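# Carry tube rack through self-closing door to counter

## Task

Move the tube rack onto the counter in the adjoining room so that it finishes upright with each tube seated all the way down in its hole. Neither the rack nor any tube may touch the floor at any point, or the task fails. The connecting door swings shut on its own. The robot must not topple or be left leaning, or the task fails. The result only counts if it stays in place without the robot holding it, so the gripper must release and the robot must back away at the end.

## Robot and tools

Robot: TidyBot++, a single-arm mobile robot. The base is 0.54 m long, 0.50 m wide, 0.38 m tall and rolls on four powered casters. On top sits one seven-joint arm ending in a two-finger gripper. The shoulder is 0.12 m ahead of the base centre and 0.68 m up. Cameras: base_camera (fixed on the base, facing forward) and wrist_camera (looks along the hand).

Frames: the base frame has its origin on the floor below the base centre, x forward, y left, z up. hand_pose is reported in this frame as the point between the finger pads; its z axis runs out along the fingers and the fingers close along its y axis. The odometry frame is the base frame where the robot began the scene. base_odometry counts wheel rotation only, so slip shows up as travel; heading is positive to the left, -3.142 to 3.142. base_tilt is in degrees, positive for leaning forward or right; both odometry and tilt carry about 1 degree of fixed bias plus noise.

Tool execute_actions: argument "actions" is a list holding one action or nothing (empty list just reports state and images). An action may contain "base", "joints", or both, plus optional "speeds"; its motions start at once and may finish at different times. "base" holds exactly one relative move, measured from where the base last reported itself: translate_m (metres, forward positive, -2 to 2), strafe_m (metres, left positive, -2 to 2) or rotate_rad (radians, counter-clockwise from above positive, -6.3 to 6.3). "joints" is one dictionary for the single arm, giving absolute targets by name: joint_1_rad (any angle; positive turns the arm clockwise seen from above, opposite to rotate_rad), joint_2_rad shoulder -2.249 to 2.249, joint_3_rad any angle, joint_4_rad elbow -2.579 to 2.579, joint_5_rad any angle, joint_6_rad wrist -2.099 to 2.099, joint_7_rad any angle (hand down: positive is counter-clockwise from above; at 1.57 the fingers open toward robot left and right), gripper_pos 0 (open, about 85 mm gap) to 1 (closed, squeezing roughly 96 to 120 N per finger). Unbounded joints take the short way, so rotate past half a turn in steps. "speeds" caps top speed for that action: translate_m and strafe_m 0.05 to 0.5 m/s, rotate_rad 0.1 to 1.57 rad/s (maxima are defaults). Base moves needing over 8.667 s are refused; actions end after 15 s. Any unknown key or out-of-range number rejects the whole call and nothing moves. "cameras" picks images: list of base_camera, wrist_camera or all; null or omitted gives all, [] gives none. The "pictures" line names the image order.

Arm geometry: segments 0.42 m (upper arm), 0.31 m (forearm), 0.31 m (wrist to hand point). With joint_1_rad 0, joint_3_rad 3.14, joint_5_rad 0 the arm stays in the vertical x-z plane; tilt from vertical (forward positive) is joint_2_rad for the upper arm, joint_2_rad - joint_4_rad for the forearm, and that minus joint_6_rad for the hand. Hand offset from the shoulder is the sum of length*sin (forward) and length*cos (up). A downward hand reaches at most about 0.94 m high, and only near the base. The arm starts folded, hand down, sticking out up to 0.08 m ahead and the elbow up to 1.15 m high.

Other tools: wait(seconds 0 to 10) lets the scene run and returns state and images. zoom_image(camera, region [x0,y0,x1,y1] in pixels, at most 504x504) enlarges part of the latest image. read_manual(section "licences") only gives licence text. finished_scene(scene) ends the current scene irreversibly and reports success; release and drive off first.

Result lines: base_status and joint_status tell how each motion ended: "done", "off_target" (resting away from target, maybe still pushing), "contact_stop", "time_out", "not_followed" (self-collision check withheld the arm targets; a "cause:" line follows; the gripper still moves), "limit_stop_at_motor_heat". For the gripper, "done" at 1 means empty hands; "off_target" means it is gripping something. A base reported "done" may still have stopped short if blocked. on_its_own lists uncommanded motion. motor_effort gives percent of maximum with the peak in brackets; readings are biased and noisy. Motor temperatures are listed per joint; MOTOR HOT appears from 60 °C and an OVER-TEMPERATURE FAULT at 75 °C makes the arm sag. "ARM HIT" flags the arm striking the base or itself. A torque fault (sensor over 104.5 N m for joints 1 to 4, 51.3 for 5 to 7) freezes the arm and gripper for 10 s and skips the call's remainder while the base keeps moving. If a stop is reported, later movement calls in that reply are not run.

Practical cautions: friction and load leave the hand a centimetre or more off; to correct, send each joint its previous command plus (desired minus measured). Never command a loaded joint to its read angle, as it will sink further. Watch images rather than trusting hand_pose. Omitted joints may still push toward older targets. The robot keeps thinking-time holding its last command, so loads heat motors meanwhile. Avoid catching the raised arm on anything while driving (tip-over risk above about 0.8 m), shoving hard sideways with a raised hand, driving into obstacles, dropping or slamming the rack, and letting it or a tube reach the floor. The door closes itself, so plan to hold it or pass quickly. Odometry drifts a few centimetres and degrees over many moves; recheck with cameras.

Each tool is called after "Request:" as name(argument=value, ...) on one line, values as JSON.

## Session

I'll start by looking at the current state of the scene.

Request:
execute_actions(actions=[])

Scene clock: 0.00 s.
Motor temperatures (°C, as the motors report them): [37 32 31 29 32 36 44]
base_odometry: x=+0.000 y=+0.000 heading=+0.000 (m, m, rad; odometry frame)
base_tilt: forward=-0.2 right=-1.3 (deg)
base_status: not commanded
joint_positions: joint_1_rad=-0.013 joint_2_rad=-0.375 joint_3_rad=+3.127 joint_4_rad=-2.514 joint_5_rad=+0.010 joint_6_rad=-0.867 joint_7_rad=+1.607 gripper_pos=+0.000
joint_status: not commanded
motor_effort: joint_1_rad=+1 joint_2_rad=+0 joint_3_rad=+0 joint_4_rad=+11 joint_5_rad=+1 joint_6_rad=+1 joint_7_rad=+0 (%)
hand_pose: x=+0.2715 y=+0.0024 z=+0.5956 quat_wxyz=(+0.007, +0.997, +0.034, +0.067) (m; base frame)
pictures: base_camera, wrist_camera
Images, in order (width x height): base_camera 644x364, wrist_camera 644x476.

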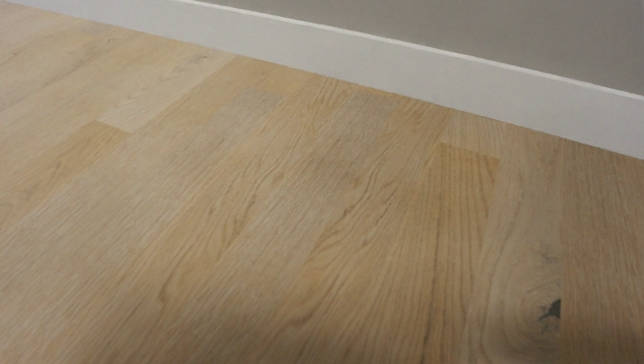

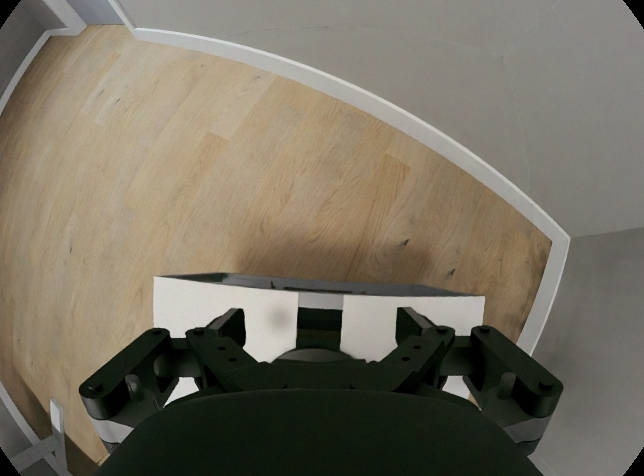

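Request:
execute_actions(actions=[{"base": {"rotate_rad": 1.2}, "joints": {"joint_6_rad": 0.3}}])

Scene clock: 10.07 s.
Motor temperatures (°C, as the motors report them): [37 32 31 29 32 36 44]
base_odometry: x=+0.000 y=+0.000 heading=+1.199 (m, m, rad; odometry frame)
base_tilt: forward=-0.2 right=-1.3 (deg)
base_status: done
joint_positions: joint_1_rad=-0.013 joint_2_rad=-0.375 joint_3_rad=+3.127 joint_4_rad=-2.514 joint_5_rad=+0.010 joint_6_rad=+0.293 joint_7_rad=+1.607 gripper_pos=+0.000
joint_status: all done
motor_effort: joint_1_rad=+0(1) joint_2_rad=-6(7) joint_3_rad=+2(2) joint_4_rad=+19(19) joint_5_rad=+1(0) joint_6_rad=+9(11) joint_7_rad=+0(0) (%)
hand_pose: x=+0.5291 y=+0.0136 z=+0.8196 quat_wxyz=(+0.007, +0.797, +0.031, +0.603) (m; base frame)
pictures: base_camera, wrist_camera
Images, in order (width x height): base_camera 644x364, wrist_camera 644x476.

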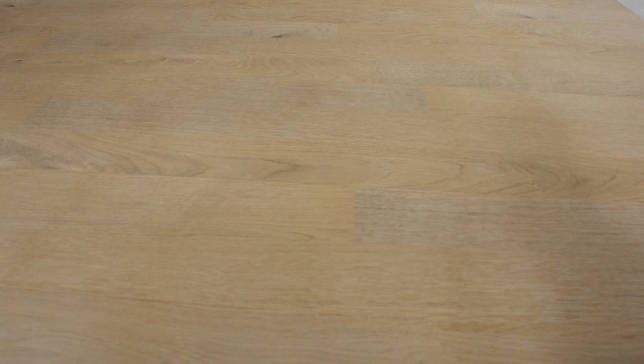

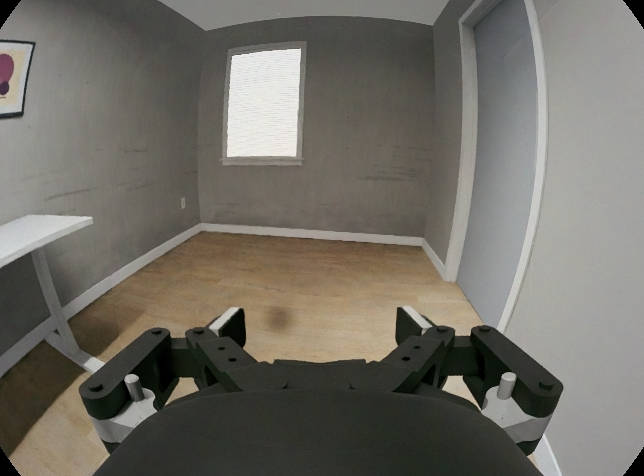

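Request:
execute_actions(actions=[{"base": {"rotate_rad": 1.3}}])

Scene clock: 14.33 s.
Motor temperatures (°C, as the motors report them): [37 32 31 29 32 36 44]
base_odometry: x=+0.000 y=+0.000 heading=+2.498 (m, m, rad; odometry frame)
base_tilt: forward=-0.2 right=-1.3 (deg)
base_status: done
joint_positions: joint_1_rad=-0.013 joint_2_rad=-0.375 joint_3_rad=+3.127 joint_4_rad=-2.514 joint_5_rad=+0.010 joint_6_rad=+0.293 joint_7_rad=+1.607 gripper_pos=+0.000
joint_status: not commanded
motor_effort: joint_1_rad=+1(1) joint_2_rad=-7(8) joint_3_rad=+2(2) joint_4_rad=+18(18) joint_5_rad=+1(1) joint_6_rad=+10(10) joint_7_rad=+0(0) (%)
hand_pose: x=+0.5291 y=+0.0137 z=+0.8196 quat_wxyz=(+0.007, +0.797, +0.031, +0.603) (m; base frame)
pictures: base_camera, wrist_camera
Images, in order (width x height): base_camera 644x364, wrist_camera 644x476.

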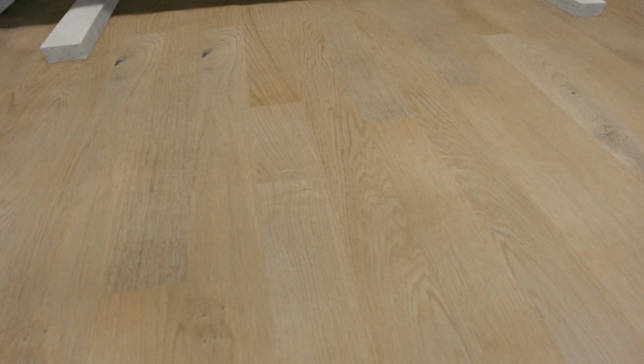

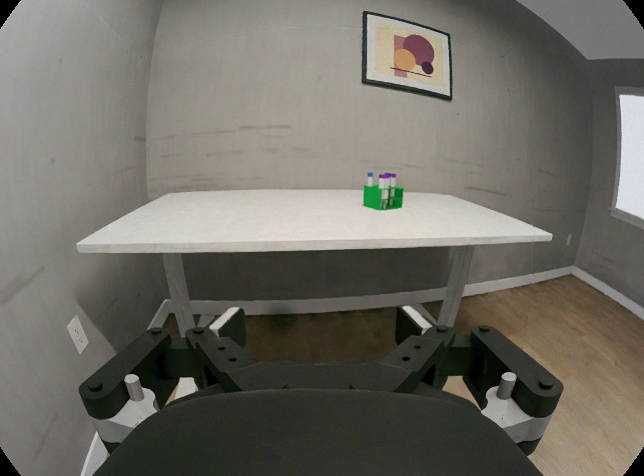

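Request:
zoom_image(camera="wrist_camera", region=[340, 155, 430, 225])

Region (340, 155, 430, 225) of wrist_camera's 644x476 image, scaled by 5.600.

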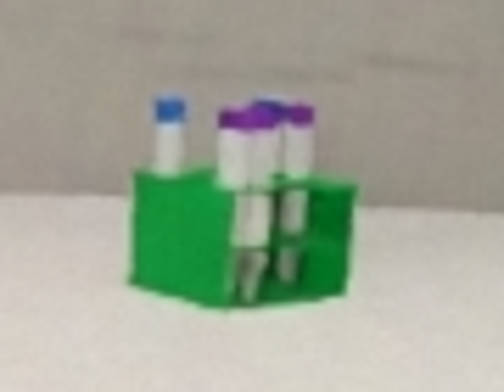

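Request:
execute_actions(actions=[{"base": {"rotate_rad": 0.187}}], cameras=["base_camera"])

Request:
execute_actions(actions=[{"base": {"strafe_m": -0.5}, "joints": {"joint_1_rad": 2.0, "joint_6_rad": 0.5}}])

Scene clock: 71.30 s.
Motor temperatures (°C, as the motors report them): [37 32 31 30 32 36 44]
base_odometry: x=+0.000 y=+0.000 heading=+2.684 (m, m, rad; odometry frame)
base_tilt: forward=-0.2 right=-1.3 (deg)
base_status: done
joint_positions: joint_1_rad=-0.013 joint_2_rad=-0.375 joint_3_rad=+3.127 joint_4_rad=-2.514 joint_5_rad=+0.010 joint_6_rad=+0.293 joint_7_rad=+1.607 gripper_pos=+0.000
joint_status: not commanded
motor_effort: joint_1_rad=+1(1) joint_2_rad=-7(6) joint_3_rad=+1(2) joint_4_rad=+18(18) joint_5_rad=+1(1) joint_6_rad=+9(10) joint_7_rad=+0(0) (%)
hand_pose: x=+0.5291 y=+0.0137 z=+0.8196 quat_wxyz=(+0.007, +0.797, +0.031, +0.603) (m; base frame)
pictures: base_camera
Images, in order (width x height): base_camera 644x364.

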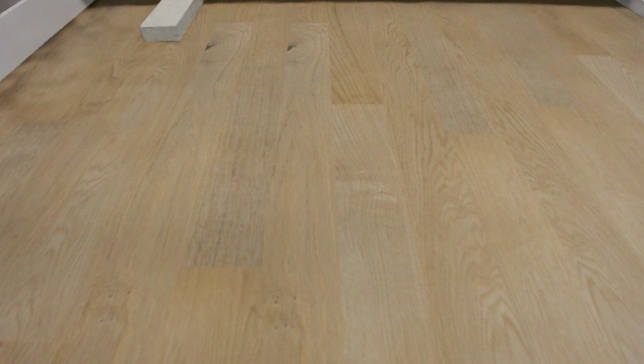

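Scene clock: 74.43 s.
Motor temperatures (°C, as the motors report them): [37 32 31 30 32 36 44]
base_odometry: x=+0.220 y=+0.449 heading=+2.684 (m, m, rad; odometry frame)
base_tilt: forward=-0.2 right=-1.2 (deg)
base_status: done
joint_positions: joint_1_rad=+1.973 joint_2_rad=-0.375 joint_3_rad=+3.127 joint_4_rad=-2.514 joint_5_rad=+0.010 joint_6_rad=+0.471 joint_7_rad=+1.607 gripper_pos=+0.000
joint_status: all done
motor_effort: joint_1_rad=+0(2) joint_2_rad=-7(8) joint_3_rad=+0(3) joint_4_rad=+19(18) joint_5_rad=+1(1) joint_6_rad=+10(10) joint_7_rad=+0(0) (%)
hand_pose: x=-0.0367 y=-0.3907 z=+0.8739 quat_wxyz=(+0.566, +0.429, -0.604, +0.362) (m; base frame)
pictures: base_camera, wrist_camera
Images, in order (width x height): base_camera 644x364, wrist_camera 644x476.

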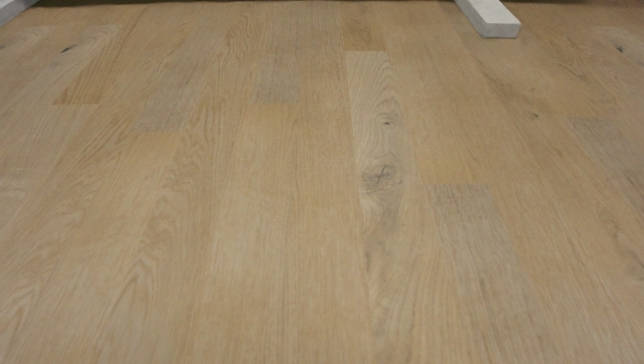

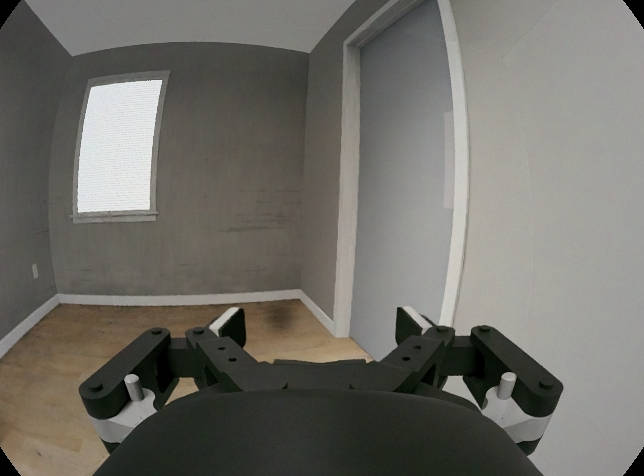

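Request:
execute_actions(actions=[{"base": {"translate_m": 0.45}, "joints": {"joint_1_rad": 0.0, "joint_2_rad": 0.0, "joint_3_rad": 3.14, "joint_4_rad": -1.3, "joint_5_rad": 0.0, "joint_6_rad": -1.0, "joint_7_rad": 1.57}, "speeds": {"translate_m": 0.25}}])

Scene clock: 87.10 s.
Motor temperatures (°C, as the motors report them): [37 32 31 30 32 36 44]
base_odometry: x=-0.183 y=+0.648 heading=+2.684 (m, m, rad; odometry frame)
base_tilt: forward=-0.2 right=-1.3 (deg)
base_status: done
joint_positions: joint_1_rad=+0.025 joint_2_rad=-0.026 joint_3_rad=+3.128 joint_4_rad=-1.318 joint_5_rad=+0.010 joint_6_rad=-0.972 joint_7_rad=+1.593 gripper_pos=+0.000
joint_status: all done
motor_effort: joint_1_rad=+1(2) joint_2_rad=-22(25) joint_3_rad=+1(2) joint_4_rad=+19(20) joint_5_rad=+1(2) joint_6_rad=+8(11) joint_7_rad=-1(0) (%)
hand_pose: x=+0.6495 y=-0.0072 z=+0.9900 quat_wxyz=(+0.012, +0.905, +0.006, +0.425) (m; base frame)
pictures: base_camera, wrist_camera
Images, in order (width x height): base_camera 644x364, wrist_camera 644x476.

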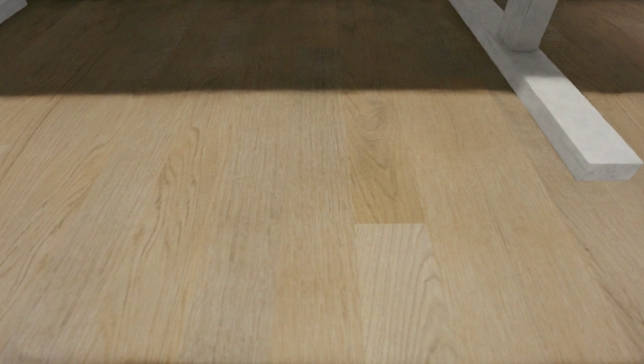

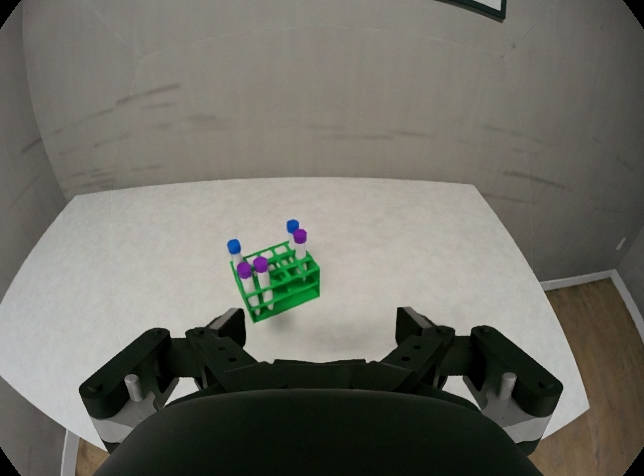

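Request:
zoom_image(camera="wrist_camera", region=[210, 205, 340, 335])

Region (210, 205, 340, 335) of wrist_camera's 644x476 image, scaled by 3.877.

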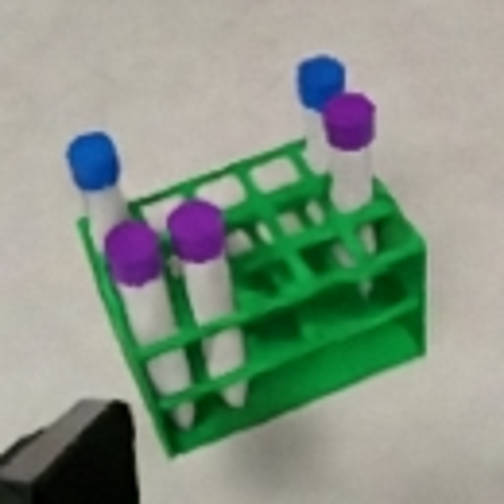

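Request:
execute_actions(actions=[{"base": {"rotate_rad": 0.51}, "joints": {"joint_5_rad": -1.68, "joint_6_rad": 1.47, "joint_7_rad": 2.41}}], cameras=[])

Scene clock: 209.63 s.
Motor temperatures (°C, as the motors report them): [37 33 31 31 32 36 44]
base_odometry: x=-0.184 y=+0.648 heading=-3.090 (m, m, rad; odometry frame)
base_tilt: forward=-0.2 right=-1.3 (deg)
base_status: done
joint_positions: joint_1_rad=+0.008 joint_2_rad=-0.015 joint_3_rad=+3.133 joint_4_rad=-1.316 joint_5_rad=-1.657 joint_6_rad=+1.463 joint_7_rad=+2.394 gripper_pos=+0.000
joint_status: all done
motor_effort: joint_1_rad=+1(5) joint_2_rad=-18(24) joint_3_rad=+0(3) joint_4_rad=+16(21) joint_5_rad=+10(11) joint_6_rad=-1(10) joint_7_rad=+0(0) (%)
hand_pose: x=+0.4550 y=-0.3072 z=+1.1702 quat_wxyz=(+0.143, +0.239, -0.685, +0.673) (m; base frame)
pictures: none
No camera images: the call's "cameras" was empty. Leave "cameras" out to get every camera's image.

Request:
execute_actions(actions=[{"base": {"strafe_m": 0.09}, "joints": {"joint_2_rad": 0.333, "joint_4_rad": -1.82, "joint_5_rad": -1.71, "joint_6_rad": 1.49, "joint_7_rad": 2.58}}])

Scene clock: 218.17 s.
Motor temperatures (°C, as the motors report them): [37 33 31 31 32 36 44]
base_odometry: x=-0.179 y=+0.558 heading=-3.088 (m, m, rad; odometry frame)
base_tilt: forward=-0.2 right=-1.3 (deg)
base_status: done
joint_positions: joint_1_rad=+0.008 joint_2_rad=+0.322 joint_3_rad=+3.134 joint_4_rad=-1.803 joint_5_rad=-1.671 joint_6_rad=+1.463 joint_7_rad=+2.557 gripper_pos=+0.000
joint_status: all done
motor_effort: joint_1_rad=+0(4) joint_2_rad=-29(31) joint_3_rad=+2(3) joint_4_rad=+14(16) joint_5_rad=+9(10) joint_6_rad=+5(6) joint_7_rad=-1(0) (%)
hand_pose: x=+0.5314 y=-0.3079 z=+0.8709 quat_wxyz=(+0.445, +0.535, -0.535, +0.480) (m; base frame)
pictures: base_camera, wrist_camera
Images, in order (width x height): base_camera 644x364, wrist_camera 644x476.

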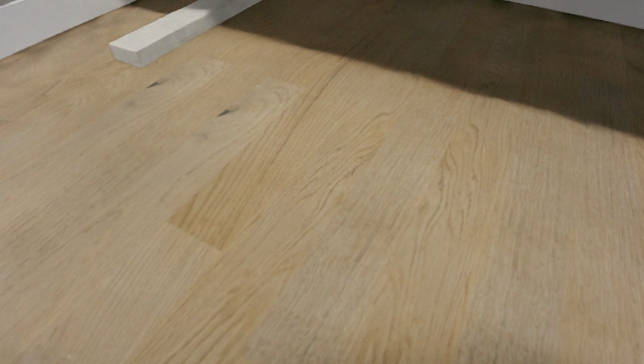

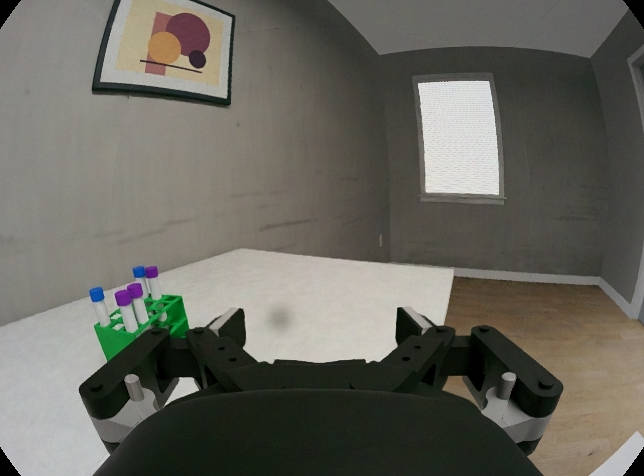

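Request:
execute_actions(actions=[{"base": {"translate_m": 0.265}, "joints": {"joint_5_rad": -1.735, "joint_6_rad": 1.515, "joint_7_rad": 2.615}, "speeds": {"translate_m": 0.2}}])

Scene clock: 223.87 s.
Motor temperatures (°C, as the motors report them): [37 33 31 31 32 36 44]
base_odometry: x=-0.443 y=+0.544 heading=-3.088 (m, m, rad; odometry frame)
base_tilt: forward=-0.2 right=-1.3 (deg)
base_status: done
joint_positions: joint_1_rad=+0.008 joint_2_rad=+0.323 joint_3_rad=+3.135 joint_4_rad=-1.805 joint_5_rad=-1.699 joint_6_rad=+1.492 joint_7_rad=+2.597 gripper_pos=+0.000
joint_status: all done
motor_effort: joint_1_rad=+1(1) joint_2_rad=-30(32) joint_3_rad=+2(2) joint_4_rad=+13(14) joint_5_rad=+9(10) joint_6_rad=+6(7) joint_7_rad=+0(1) (%)
hand_pose: x=+0.5191 y=-0.3078 z=+0.8676 quat_wxyz=(+0.463, +0.538, -0.535, +0.458) (m; base frame)
pictures: base_camera, wrist_camera
Images, in order (width x height): base_camera 644x364, wrist_camera 644x476.

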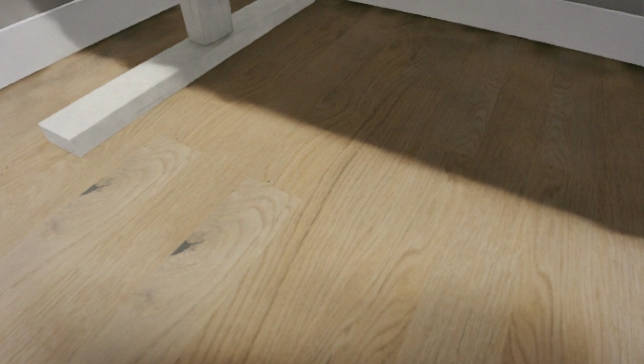

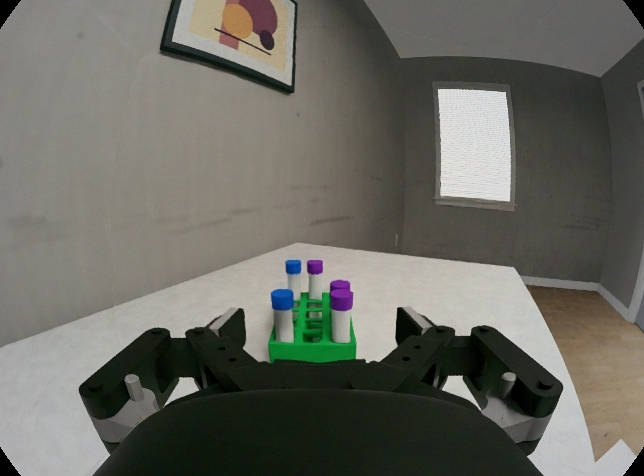

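Request:
zoom_image(camera="wrist_camera", region=[230, 240, 410, 375])

Region (230, 240, 410, 375) of wrist_camera's 644x476 image, scaled by 2.800; it fills the top 378 rows of this view, and the rest is white.

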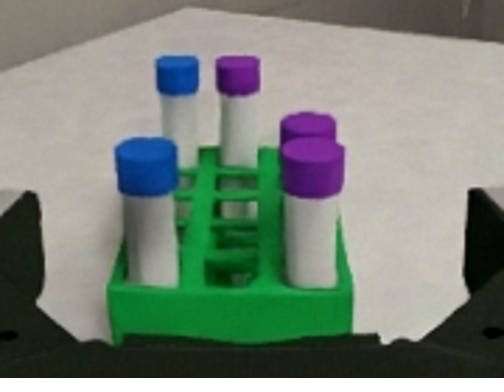

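Request:
execute_actions(actions=[{"base": {"translate_m": 0.007}, "joints": {"joint_2_rad": 0.412, "joint_4_rad": -1.909, "joint_5_rad": -1.68, "joint_6_rad": 1.45, "joint_7_rad": 2.40}}], cameras=["wrist_camera"])

Scene clock: 247.57 s.
Motor temperatures (°C, as the motors report them): [37 33 31 30 32 36 44]
base_odometry: x=-0.451 y=+0.543 heading=-3.088 (m, m, rad; odometry frame)
base_tilt: forward=-0.2 right=-1.3 (deg)
base_status: done
joint_positions: joint_1_rad=+0.008 joint_2_rad=+0.403 joint_3_rad=+3.135 joint_4_rad=-1.897 joint_5_rad=-1.699 joint_6_rad=+1.475 joint_7_rad=+2.415 gripper_pos=+0.000
joint_status: all done
motor_effort: joint_1_rad=+1(2) joint_2_rad=-30(32) joint_3_rad=+2(2) joint_4_rad=+12(14) joint_5_rad=+8(9) joint_6_rad=+7(7) joint_7_rad=+0(0) (%)
hand_pose: x=+0.5139 y=-0.3073 z=+0.8096 quat_wxyz=(+0.461, +0.534, -0.544, +0.455) (m; base frame)
pictures: wrist_camera
Images, in order (width x height): wrist_camera 644x476.

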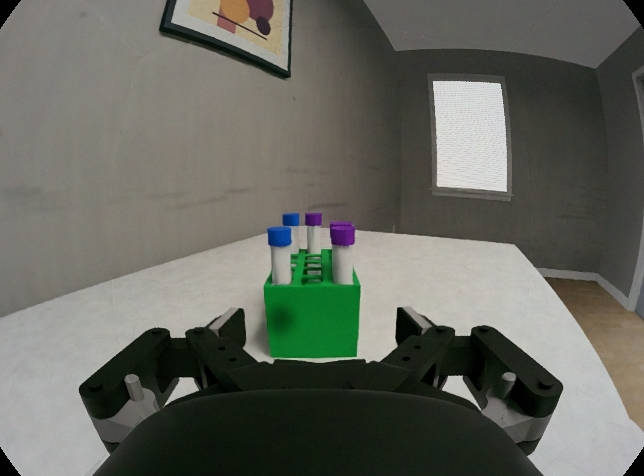

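Request:
execute_actions(actions=[{"joints": {"joint_5_rad": -1.655, "joint_7_rad": 2.44}}], cameras=["wrist_camera"])

Request:
zoom_image(camera="wrist_camera", region=[230, 200, 410, 375])

Scene clock: 252.57 s.
Motor temperatures (°C, as the motors report them): [37 33 31 30 32 36 44]
base_odometry: x=-0.451 y=+0.543 heading=-3.088 (m, m, rad; odometry frame)
base_tilt: forward=-0.2 right=-1.3 (deg)
base_status: not commanded
joint_positions: joint_1_rad=+0.008 joint_2_rad=+0.403 joint_3_rad=+3.135 joint_4_rad=-1.897 joint_5_rad=-1.696 joint_6_rad=+1.475 joint_7_rad=+2.419 gripper_pos=+0.000
joint_status: all done
motor_effort: joint_1_rad=+1(0) joint_2_rad=-30(30) joint_3_rad=+2(3) joint_4_rad=+12(12) joint_5_rad=+9(8) joint_6_rad=+7(7) joint_7_rad=+0(0) (%)
hand_pose: x=+0.5145 y=-0.3075 z=+0.8102 quat_wxyz=(+0.462, +0.535, -0.541, +0.455) (m; base frame)
pictures: wrist_camera
Images, in order (width x height): wrist_camera 644x476.

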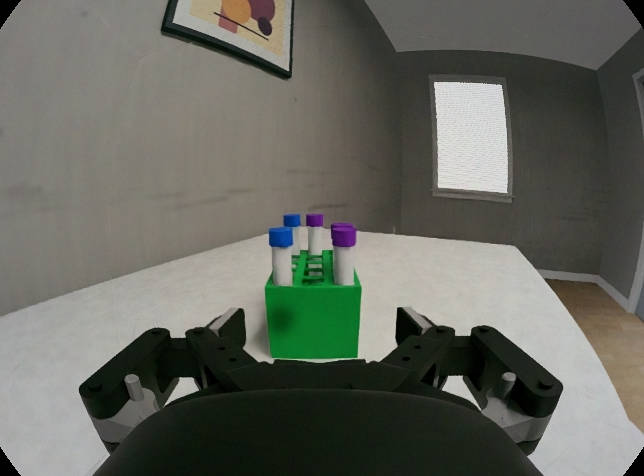

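Region (230, 200, 410, 375) of wrist_camera's 644x476 image, scaled by 2.800; it fills the top 490 rows of this view, and the rest is white.

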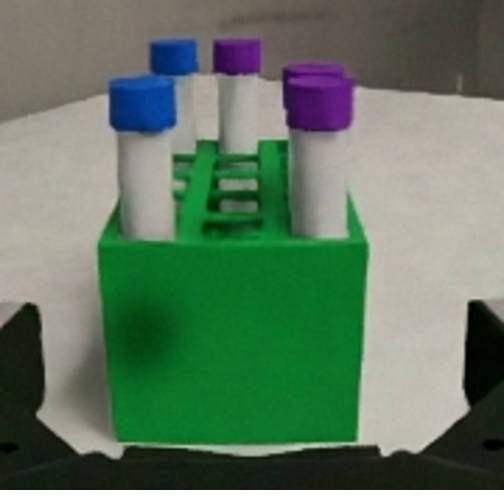

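Request:
execute_actions(actions=[{"base": {"translate_m": 0.005}, "joints": {"joint_5_rad": -1.645}}], cameras=[])

Request:
execute_actions(actions=[{"base": {"strafe_m": -0.055}, "speeds": {"strafe_m": 0.1}}], cameras=["wrist_camera"])

Request:
zoom_image(camera="wrist_camera", region=[200, 190, 440, 375])

Scene clock: 261.83 s.
Motor temperatures (°C, as the motors report them): [37 33 31 30 32 36 44]
base_odometry: x=-0.456 y=+0.543 heading=-3.087 (m, m, rad; odometry frame)
base_tilt: forward=-0.2 right=-1.3 (deg)
base_status: done
joint_positions: joint_1_rad=+0.008 joint_2_rad=+0.403 joint_3_rad=+3.135 joint_4_rad=-1.897 joint_5_rad=-1.684 joint_6_rad=+1.475 joint_7_rad=+2.419 gripper_pos=+0.000
joint_status: all done
motor_effort: joint_1_rad=+0(2) joint_2_rad=-31(35) joint_3_rad=+2(2) joint_4_rad=+12(12) joint_5_rad=+8(9) joint_6_rad=+7(8) joint_7_rad=+0(1) (%)
hand_pose: x=+0.5171 y=-0.3079 z=+0.8126 quat_wxyz=(+0.462, +0.536, -0.537, +0.459) (m; base frame)
pictures: none
No camera images: the call's "cameras" was empty. Leave "cameras" out to get every camera's image.

Scene clock: 262.93 s.
Motor temperatures (°C, as the motors report them): [37 33 31 30 32 36 44]
base_odometry: x=-0.459 y=+0.598 heading=-3.087 (m, m, rad; odometry frame)
base_tilt: forward=-0.2 right=-1.2 (deg)
base_status: done
joint_positions: joint_1_rad=+0.008 joint_2_rad=+0.403 joint_3_rad=+3.135 joint_4_rad=-1.897 joint_5_rad=-1.684 joint_6_rad=+1.474 joint_7_rad=+2.419 gripper_pos=+0.000
joint_status: not commanded
motor_effort: joint_1_rad=+0(3) joint_2_rad=-30(30) joint_3_rad=+2(3) joint_4_rad=+12(12) joint_5_rad=+8(8) joint_6_rad=+6(7) joint_7_rad=-1(1) (%)
hand_pose: x=+0.5171 y=-0.3080 z=+0.8127 quat_wxyz=(+0.463, +0.535, -0.537, +0.459) (m; base frame)
pictures: wrist_camera
Images, in order (width x height): wrist_camera 644x476.

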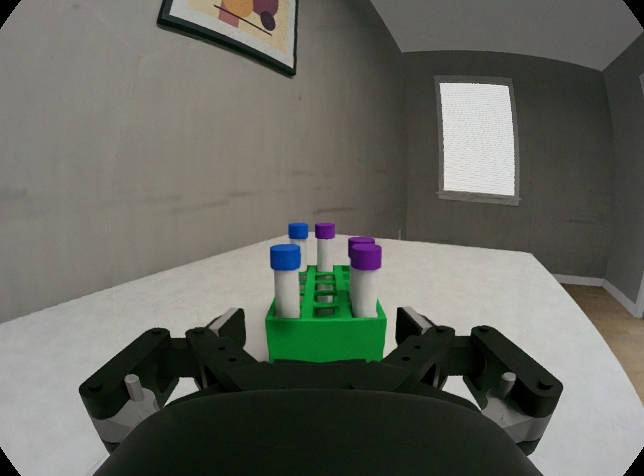

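Region (200, 190, 440, 375) of wrist_camera's 644x476 image, scaled by 2.100; it fills the top 388 rows of this view, and the rest is white.

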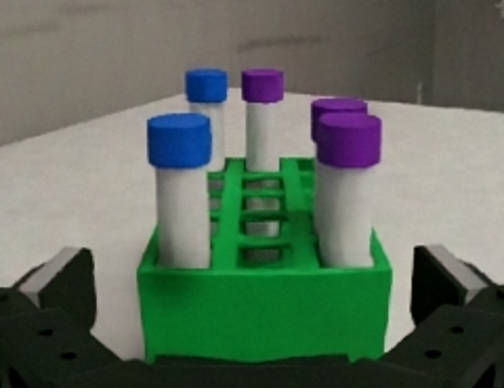

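Request:
execute_actions(actions=[{"base": {"translate_m": -0.003}, "joints": {"joint_2_rad": 0.435, "joint_4_rad": -1.932, "joint_5_rad": -1.64, "joint_6_rad": 1.442, "joint_7_rad": 2.36}}], cameras=["wrist_camera"])

Request:
zoom_image(camera="wrist_camera", region=[200, 190, 440, 375])

Scene clock: 283.23 s.
Motor temperatures (°C, as the motors report them): [37 33 31 30 33 36 44]
base_odometry: x=-0.456 y=+0.598 heading=-3.087 (m, m, rad; odometry frame)
base_tilt: forward=-0.2 right=-1.2 (deg)
base_status: done
joint_positions: joint_1_rad=+0.008 joint_2_rad=+0.416 joint_3_rad=+3.135 joint_4_rad=-1.918 joint_5_rad=-1.681 joint_6_rad=+1.470 joint_7_rad=+2.378 gripper_pos=+0.000
joint_status: all done
motor_effort: joint_1_rad=+1(1) joint_2_rad=-30(32) joint_3_rad=+2(2) joint_4_rad=+11(12) joint_5_rad=+8(9) joint_6_rad=+7(8) joint_7_rad=-1(0) (%)
hand_pose: x=+0.5148 y=-0.3080 z=+0.8026 quat_wxyz=(+0.461, +0.534, -0.539, +0.461) (m; base frame)
pictures: wrist_camera
Images, in order (width x height): wrist_camera 644x476.

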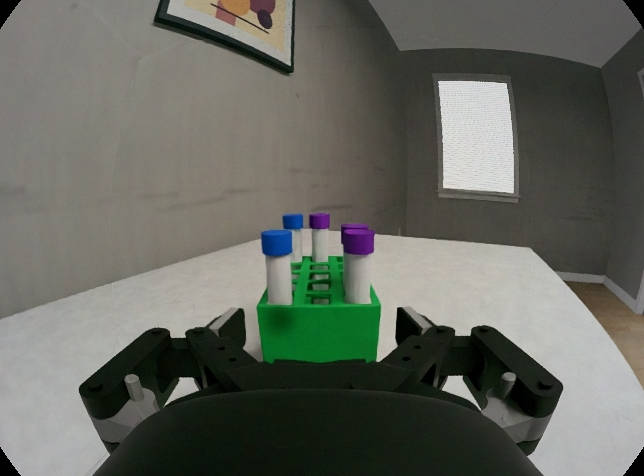

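Region (200, 190, 440, 375) of wrist_camera's 644x476 image, scaled by 2.100; it fills the top 388 rows of this view, and the rest is white.

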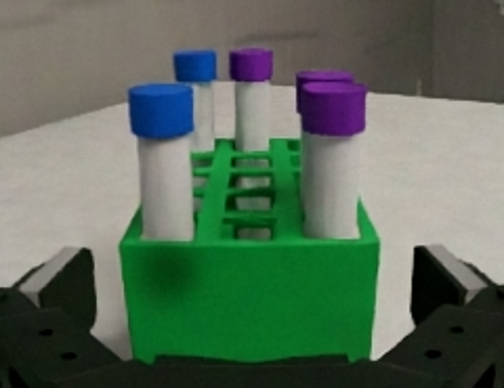

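Request:
execute_actions(actions=[{"base": {"strafe_m": -0.03}, "joints": {"joint_2_rad": 0.447}, "speeds": {"strafe_m": 0.05}}], cameras=["wrist_camera"])

Request:
zoom_image(camera="wrist_camera", region=[200, 190, 440, 375])

Scene clock: 288.37 s.
Motor temperatures (°C, as the motors report them): [37 33 31 30 33 36 44]
base_odometry: x=-0.458 y=+0.628 heading=-3.087 (m, m, rad; odometry frame)
base_tilt: forward=-0.2 right=-1.2 (deg)
base_status: done
joint_positions: joint_1_rad=+0.008 joint_2_rad=+0.426 joint_3_rad=+3.135 joint_4_rad=-1.918 joint_5_rad=-1.681 joint_6_rad=+1.470 joint_7_rad=+2.378 gripper_pos=+0.000
joint_status: all done
motor_effort: joint_1_rad=+1(3) joint_2_rad=-31(32) joint_3_rad=+2(3) joint_4_rad=+11(12) joint_5_rad=+8(8) joint_6_rad=+8(7) joint_7_rad=+0(0) (%)
hand_pose: x=+0.5161 y=-0.3080 z=+0.7986 quat_wxyz=(+0.463, +0.536, -0.537, +0.458) (m; base frame)
pictures: wrist_camera
Images, in order (width x height): wrist_camera 644x476.

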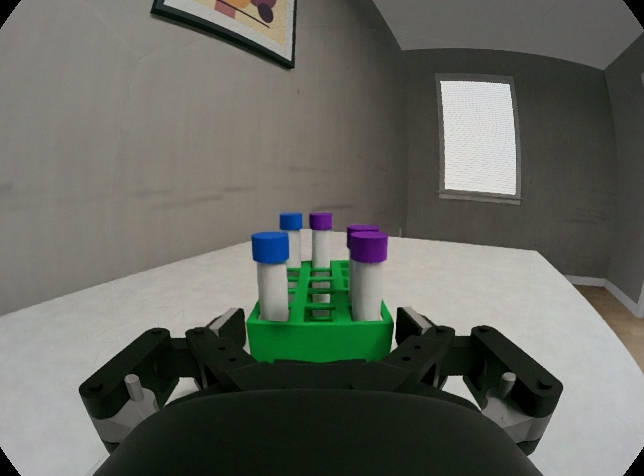

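Region (200, 190, 440, 375) of wrist_camera's 644x476 image, scaled by 2.100; it fills the top 388 rows of this view, and the rest is white.

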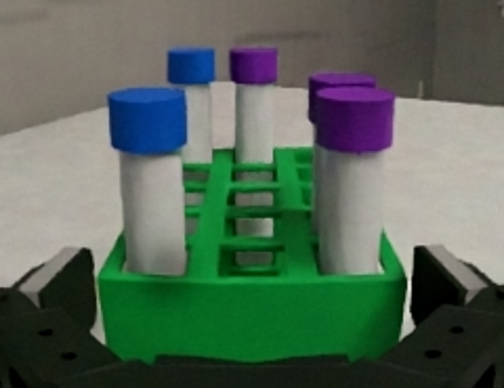

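Request:
execute_actions(actions=[{"base": {"strafe_m": -0.025}, "speeds": {"strafe_m": 0.05}}], cameras=["wrist_camera"])

Request:
zoom_image(camera="wrist_camera", region=[180, 190, 460, 390])

Scene clock: 294.70 s.
Motor temperatures (°C, as the motors report them): [37 33 31 30 33 36 44]
base_odometry: x=-0.459 y=+0.653 heading=-3.087 (m, m, rad; odometry frame)
base_tilt: forward=-0.2 right=-1.2 (deg)
base_status: done
joint_positions: joint_1_rad=+0.008 joint_2_rad=+0.426 joint_3_rad=+3.135 joint_4_rad=-1.918 joint_5_rad=-1.680 joint_6_rad=+1.469 joint_7_rad=+2.378 gripper_pos=+0.000
joint_status: not commanded
motor_effort: joint_1_rad=+1(2) joint_2_rad=-31(33) joint_3_rad=+3(3) joint_4_rad=+12(12) joint_5_rad=+8(8) joint_6_rad=+8(7) joint_7_rad=-1(1) (%)
hand_pose: x=+0.5162 y=-0.3081 z=+0.7985 quat_wxyz=(+0.463, +0.536, -0.537, +0.458) (m; base frame)
pictures: wrist_camera
Images, in order (width x height): wrist_camera 644x476.

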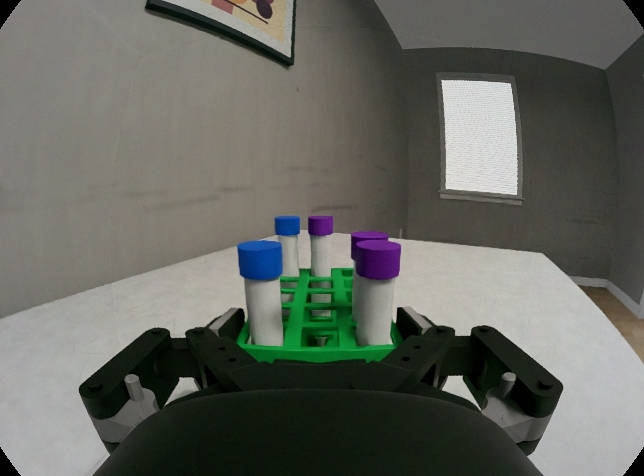

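Region (180, 190, 460, 390) of wrist_camera's 644x476 image, scaled by 1.800; it fills the top 360 rows of this view, and the rest is white.

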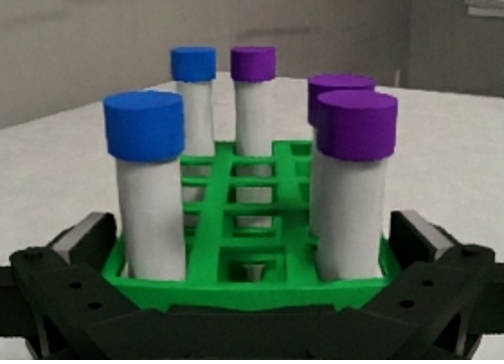

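Request:
execute_actions(actions=[{"joints": {"gripper_pos": 1.0}}], cameras=["wrist_camera"])

Scene clock: 299.53 s.
Motor temperatures (°C, as the motors report them): [37 33 31 30 33 36 44]
base_odometry: x=-0.459 y=+0.653 heading=-3.087 (m, m, rad; odometry frame)
base_tilt: forward=-0.2 right=-1.2 (deg)
base_status: not commanded
joint_positions: joint_1_rad=+0.008 joint_2_rad=+0.426 joint_3_rad=+3.135 joint_4_rad=-1.918 joint_5_rad=-1.679 joint_6_rad=+1.469 joint_7_rad=+2.378 gripper_pos=+0.078
joint_status: gripper_pos off_target (ended at +0.078, target +1.000)
motor_effort: joint_1_rad=+0(1) joint_2_rad=-30(31) joint_3_rad=+2(2) joint_4_rad=+11(11) joint_5_rad=+8(8) joint_6_rad=+7(7) joint_7_rad=-1(1) (%)
hand_pose: x=+0.5165 y=-0.3081 z=+0.7987 quat_wxyz=(+0.463, +0.536, -0.536, +0.459) (m; base frame)
pictures: wrist_camera
Images, in order (width x height): wrist_camera 644x476.

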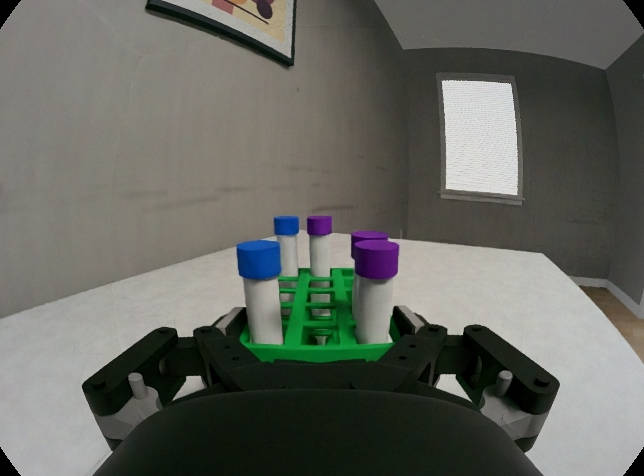

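Request:
execute_actions(actions=[{"joints": {"joint_2_rad": 0.335, "joint_4_rad": -1.83, "joint_6_rad": 1.50, "joint_7_rad": 2.53}}], cameras=["wrist_camera"])

Scene clock: 310.93 s.
Motor temperatures (°C, as the motors report them): [37 34 31 30 33 36 44]
base_odometry: x=-0.459 y=+0.653 heading=-3.087 (m, m, rad; odometry frame)
base_tilt: forward=-0.2 right=-1.2 (deg)
base_status: not commanded
joint_positions: joint_1_rad=+0.008 joint_2_rad=+0.349 joint_3_rad=+3.135 joint_4_rad=-1.845 joint_5_rad=-1.679 joint_6_rad=+1.469 joint_7_rad=+2.512 gripper_pos=+0.078
joint_status: all done
motor_effort: joint_1_rad=+0(0) joint_2_rad=-31(34) joint_3_rad=+2(3) joint_4_rad=+13(13) joint_5_rad=+10(9) joint_6_rad=+7(8) joint_7_rad=+0(0) (%)
hand_pose: x=+0.5237 y=-0.3081 z=+0.8478 quat_wxyz=(+0.454, +0.537, -0.535, +0.468) (m; base frame)
pictures: wrist_camera
Images, in order (width x height): wrist_camera 644x476.

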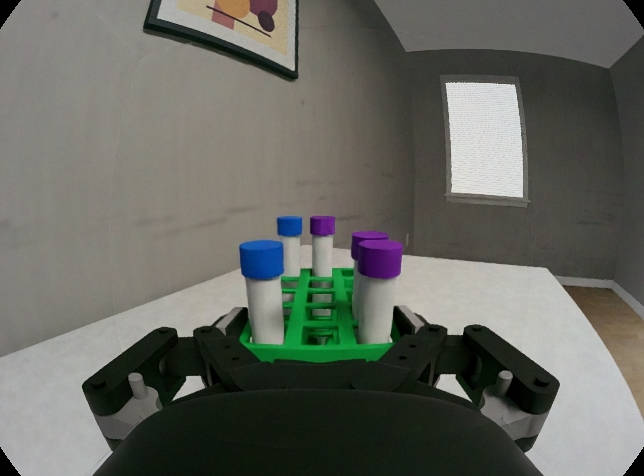

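Request:
execute_actions(actions=[{"base": {"translate_m": -0.25}, "joints": {"joint_2_rad": -0.315, "joint_4_rad": -2.51}, "speeds": {"translate_m": 0.25}}], cameras=["wrist_camera"])

Scene clock: 326.10 s.
Motor temperatures (°C, as the motors report them): [37 34 31 30 33 36 44]
base_odometry: x=-0.209 y=+0.667 heading=-3.087 (m, m, rad; odometry frame)
base_tilt: forward=-0.2 right=-1.2 (deg)
base_status: done
joint_positions: joint_1_rad=+0.008 joint_2_rad=-0.302 joint_3_rad=+3.135 joint_4_rad=-2.497 joint_5_rad=-1.679 joint_6_rad=+1.473 joint_7_rad=+2.512 gripper_pos=+0.078
joint_status: all done
motor_effort: joint_1_rad=+1(2) joint_2_rad=-3(37) joint_3_rad=-1(4) joint_4_rad=+14(15) joint_5_rad=+10(10) joint_6_rad=+7(8) joint_7_rad=-1(0) (%)
hand_pose: x=+0.2534 y=-0.3070 z=+0.8555 quat_wxyz=(+0.457, +0.535, -0.534, +0.469) (m; base frame)
pictures: wrist_camera
Images, in order (width x height): wrist_camera 644x476.

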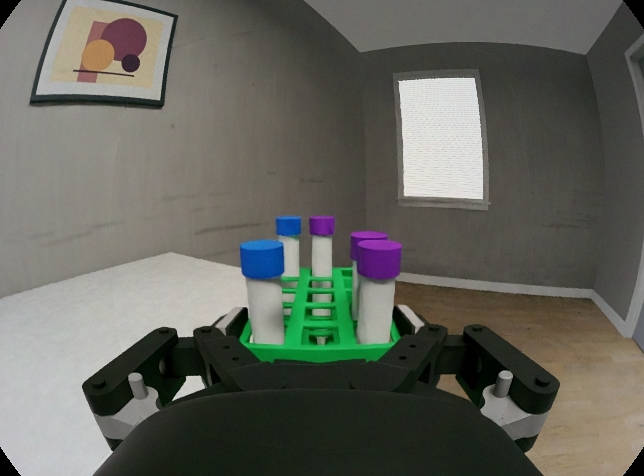

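Request:
execute_actions(actions=[{"base": {"rotate_rad": 2.63}, "joints": {"joint_1_rad": 1.47}, "speeds": {"rotate_rad": 1.1}}])

Scene clock: 332.30 s.
Motor temperatures (°C, as the motors report them): [37 34 31 30 33 36 44]
base_odometry: x=-0.209 y=+0.667 heading=-0.458 (m, m, rad; odometry frame)
base_tilt: forward=-0.2 right=-1.3 (deg)
base_status: done
joint_positions: joint_1_rad=+1.442 joint_2_rad=-0.302 joint_3_rad=+3.136 joint_4_rad=-2.498 joint_5_rad=-1.679 joint_6_rad=+1.473 joint_7_rad=+2.512 gripper_pos=+0.078
joint_status: all done
motor_effort: joint_1_rad=+1(0) joint_2_rad=-4(5) joint_3_rad=-2(3) joint_4_rad=+13(14) joint_5_rad=+10(10) joint_6_rad=+8(7) joint_7_rad=+1(1) (%)
hand_pose: x=-0.1668 y=-0.1750 z=+0.8555 quat_wxyz=(+0.653, +0.053, -0.754, +0.053) (m; base frame)
pictures: base_camera, wrist_camera
Images, in order (width x height): base_camera 644x364, wrist_camera 644x476.

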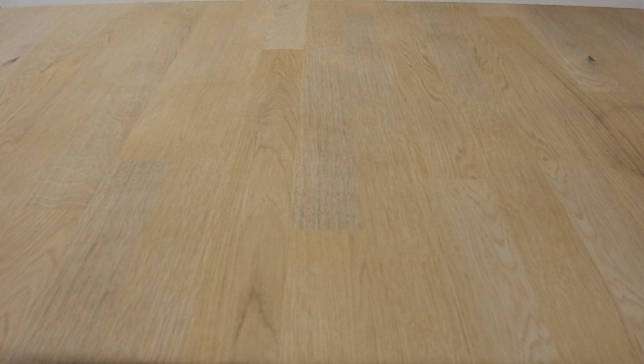

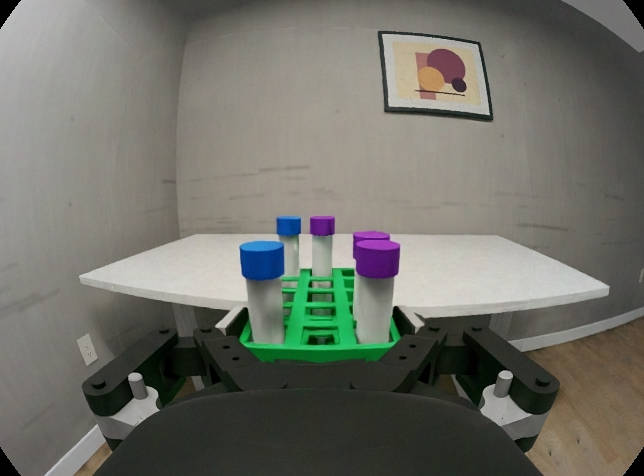

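Well aligned with the door wall. Now strafing left toward the door.

Request:
execute_actions(actions=[{"base": {"strafe_m": 1.35}, "speeds": {"strafe_m": 0.4}}], cameras=["base_camera"])

Request:
execute_actions(actions=[{"base": {"translate_m": 0.45}, "speeds": {"translate_m": 0.4}}])

Scene clock: 340.23 s.
Motor temperatures (°C, as the motors report them): [37 34 31 30 33 36 44]
base_odometry: x=+0.386 y=+1.879 heading=-0.457 (m, m, rad; odometry frame)
base_tilt: forward=-0.2 right=-1.3 (deg)
base_status: done
joint_positions: joint_1_rad=+1.443 joint_2_rad=-0.304 joint_3_rad=+3.136 joint_4_rad=-2.498 joint_5_rad=-1.679 joint_6_rad=+1.473 joint_7_rad=+2.512 gripper_pos=+0.078
joint_status: not commanded
motor_effort: joint_1_rad=+0(2) joint_2_rad=-4(8) joint_3_rad=-2(1) joint_4_rad=+13(14) joint_5_rad=+9(10) joint_6_rad=+7(7) joint_7_rad=+0(0) (%)
hand_pose: x=-0.1670 y=-0.1745 z=+0.8557 quat_wxyz=(+0.653, +0.052, -0.754, +0.054) (m; base frame)
pictures: base_camera
Images, in order (width x height): base_camera 644x364.

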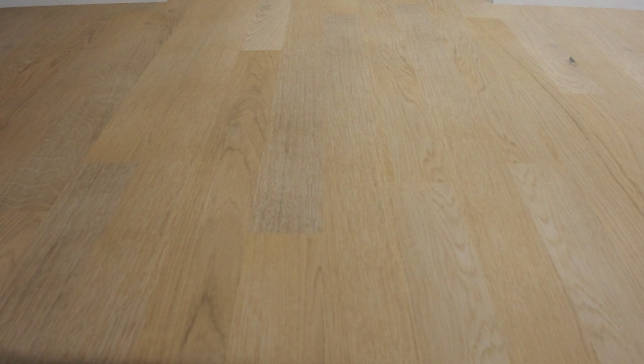

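Scene clock: 342.50 s.
Motor temperatures (°C, as the motors report them): [37 34 31 30 33 36 44]
base_odometry: x=+0.790 y=+1.681 heading=-0.457 (m, m, rad; odometry frame)
base_tilt: forward=-0.2 right=-1.3 (deg)
base_status: done
joint_positions: joint_1_rad=+1.443 joint_2_rad=-0.304 joint_3_rad=+3.136 joint_4_rad=-2.498 joint_5_rad=-1.679 joint_6_rad=+1.473 joint_7_rad=+2.512 gripper_pos=+0.078
joint_status: not commanded
motor_effort: joint_1_rad=+0(0) joint_2_rad=-4(4) joint_3_rad=-1(1) joint_4_rad=+13(14) joint_5_rad=+10(10) joint_6_rad=+7(7) joint_7_rad=-1(0) (%)
hand_pose: x=-0.1670 y=-0.1745 z=+0.8557 quat_wxyz=(+0.653, +0.052, -0.754, +0.053) (m; base frame)
pictures: base_camera, wrist_camera
Images, in order (width x height): base_camera 644x364, wrist_camera 644x476.

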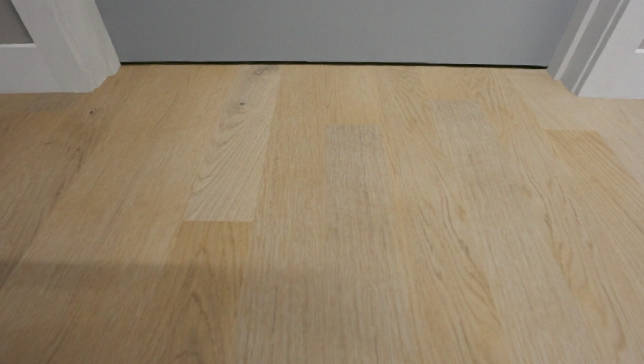

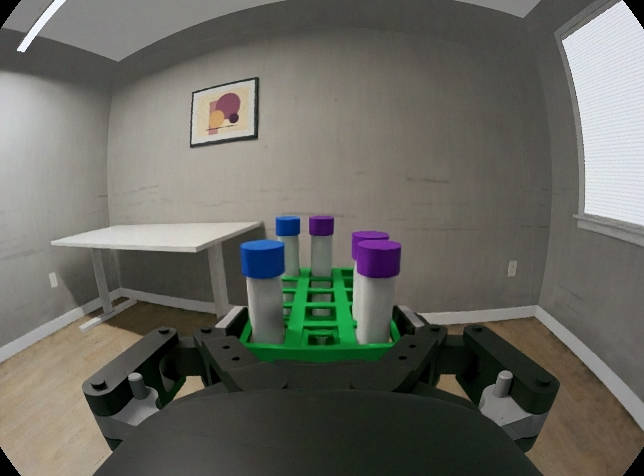

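Request:
execute_actions(actions=[{"base": {"strafe_m": -0.135}}], cameras=[])

Request:
execute_actions(actions=[{"base": {"translate_m": 0.35}, "speeds": {"translate_m": 0.35}}], cameras=["base_camera"])

Scene clock: 383.37 s.
Motor temperatures (°C, as the motors report them): [37 33 31 30 33 36 44]
base_odometry: x=+0.731 y=+1.559 heading=-0.457 (m, m, rad; odometry frame)
base_tilt: forward=-0.2 right=-1.3 (deg)
base_status: done
joint_positions: joint_1_rad=+1.443 joint_2_rad=-0.305 joint_3_rad=+3.136 joint_4_rad=-2.498 joint_5_rad=-1.679 joint_6_rad=+1.473 joint_7_rad=+2.512 gripper_pos=+0.078
joint_status: not commanded
motor_effort: joint_1_rad=+1(1) joint_2_rad=-3(6) joint_3_rad=-2(1) joint_4_rad=+14(14) joint_5_rad=+10(10) joint_6_rad=+6(8) joint_7_rad=-1(0) (%)
hand_pose: x=-0.1672 y=-0.1740 z=+0.8559 quat_wxyz=(+0.653, +0.051, -0.754, +0.054) (m; base frame)
pictures: none
No camera images: the call's "cameras" was empty. Leave "cameras" out to get every camera's image.

Scene clock: 385.40 s.
Motor temperatures (°C, as the motors report them): [37 33 31 30 33 36 44]
base_odometry: x=+1.045 y=+1.405 heading=-0.457 (m, m, rad; odometry frame)
base_tilt: forward=-0.2 right=-1.2 (deg)
base_status: done
joint_positions: joint_1_rad=+1.444 joint_2_rad=-0.305 joint_3_rad=+3.136 joint_4_rad=-2.498 joint_5_rad=-1.679 joint_6_rad=+1.473 joint_7_rad=+2.512 gripper_pos=+0.078
joint_status: not commanded
motor_effort: joint_1_rad=+0(0) joint_2_rad=-3(4) joint_3_rad=-1(1) joint_4_rad=+14(13) joint_5_rad=+10(10) joint_6_rad=+7(7) joint_7_rad=+0(0) (%)
hand_pose: x=-0.1672 y=-0.1739 z=+0.8559 quat_wxyz=(+0.653, +0.051, -0.754, +0.053) (m; base frame)
pictures: base_camera
Images, in order (width x height): base_camera 644x364.

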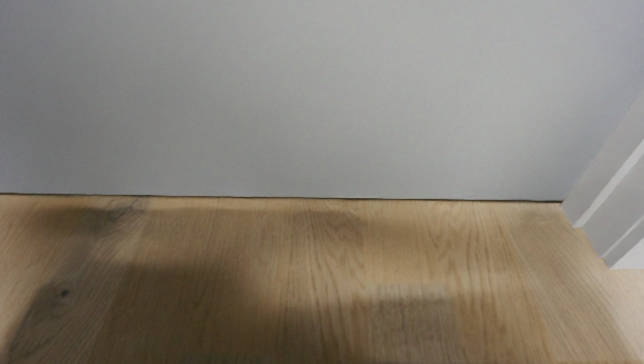

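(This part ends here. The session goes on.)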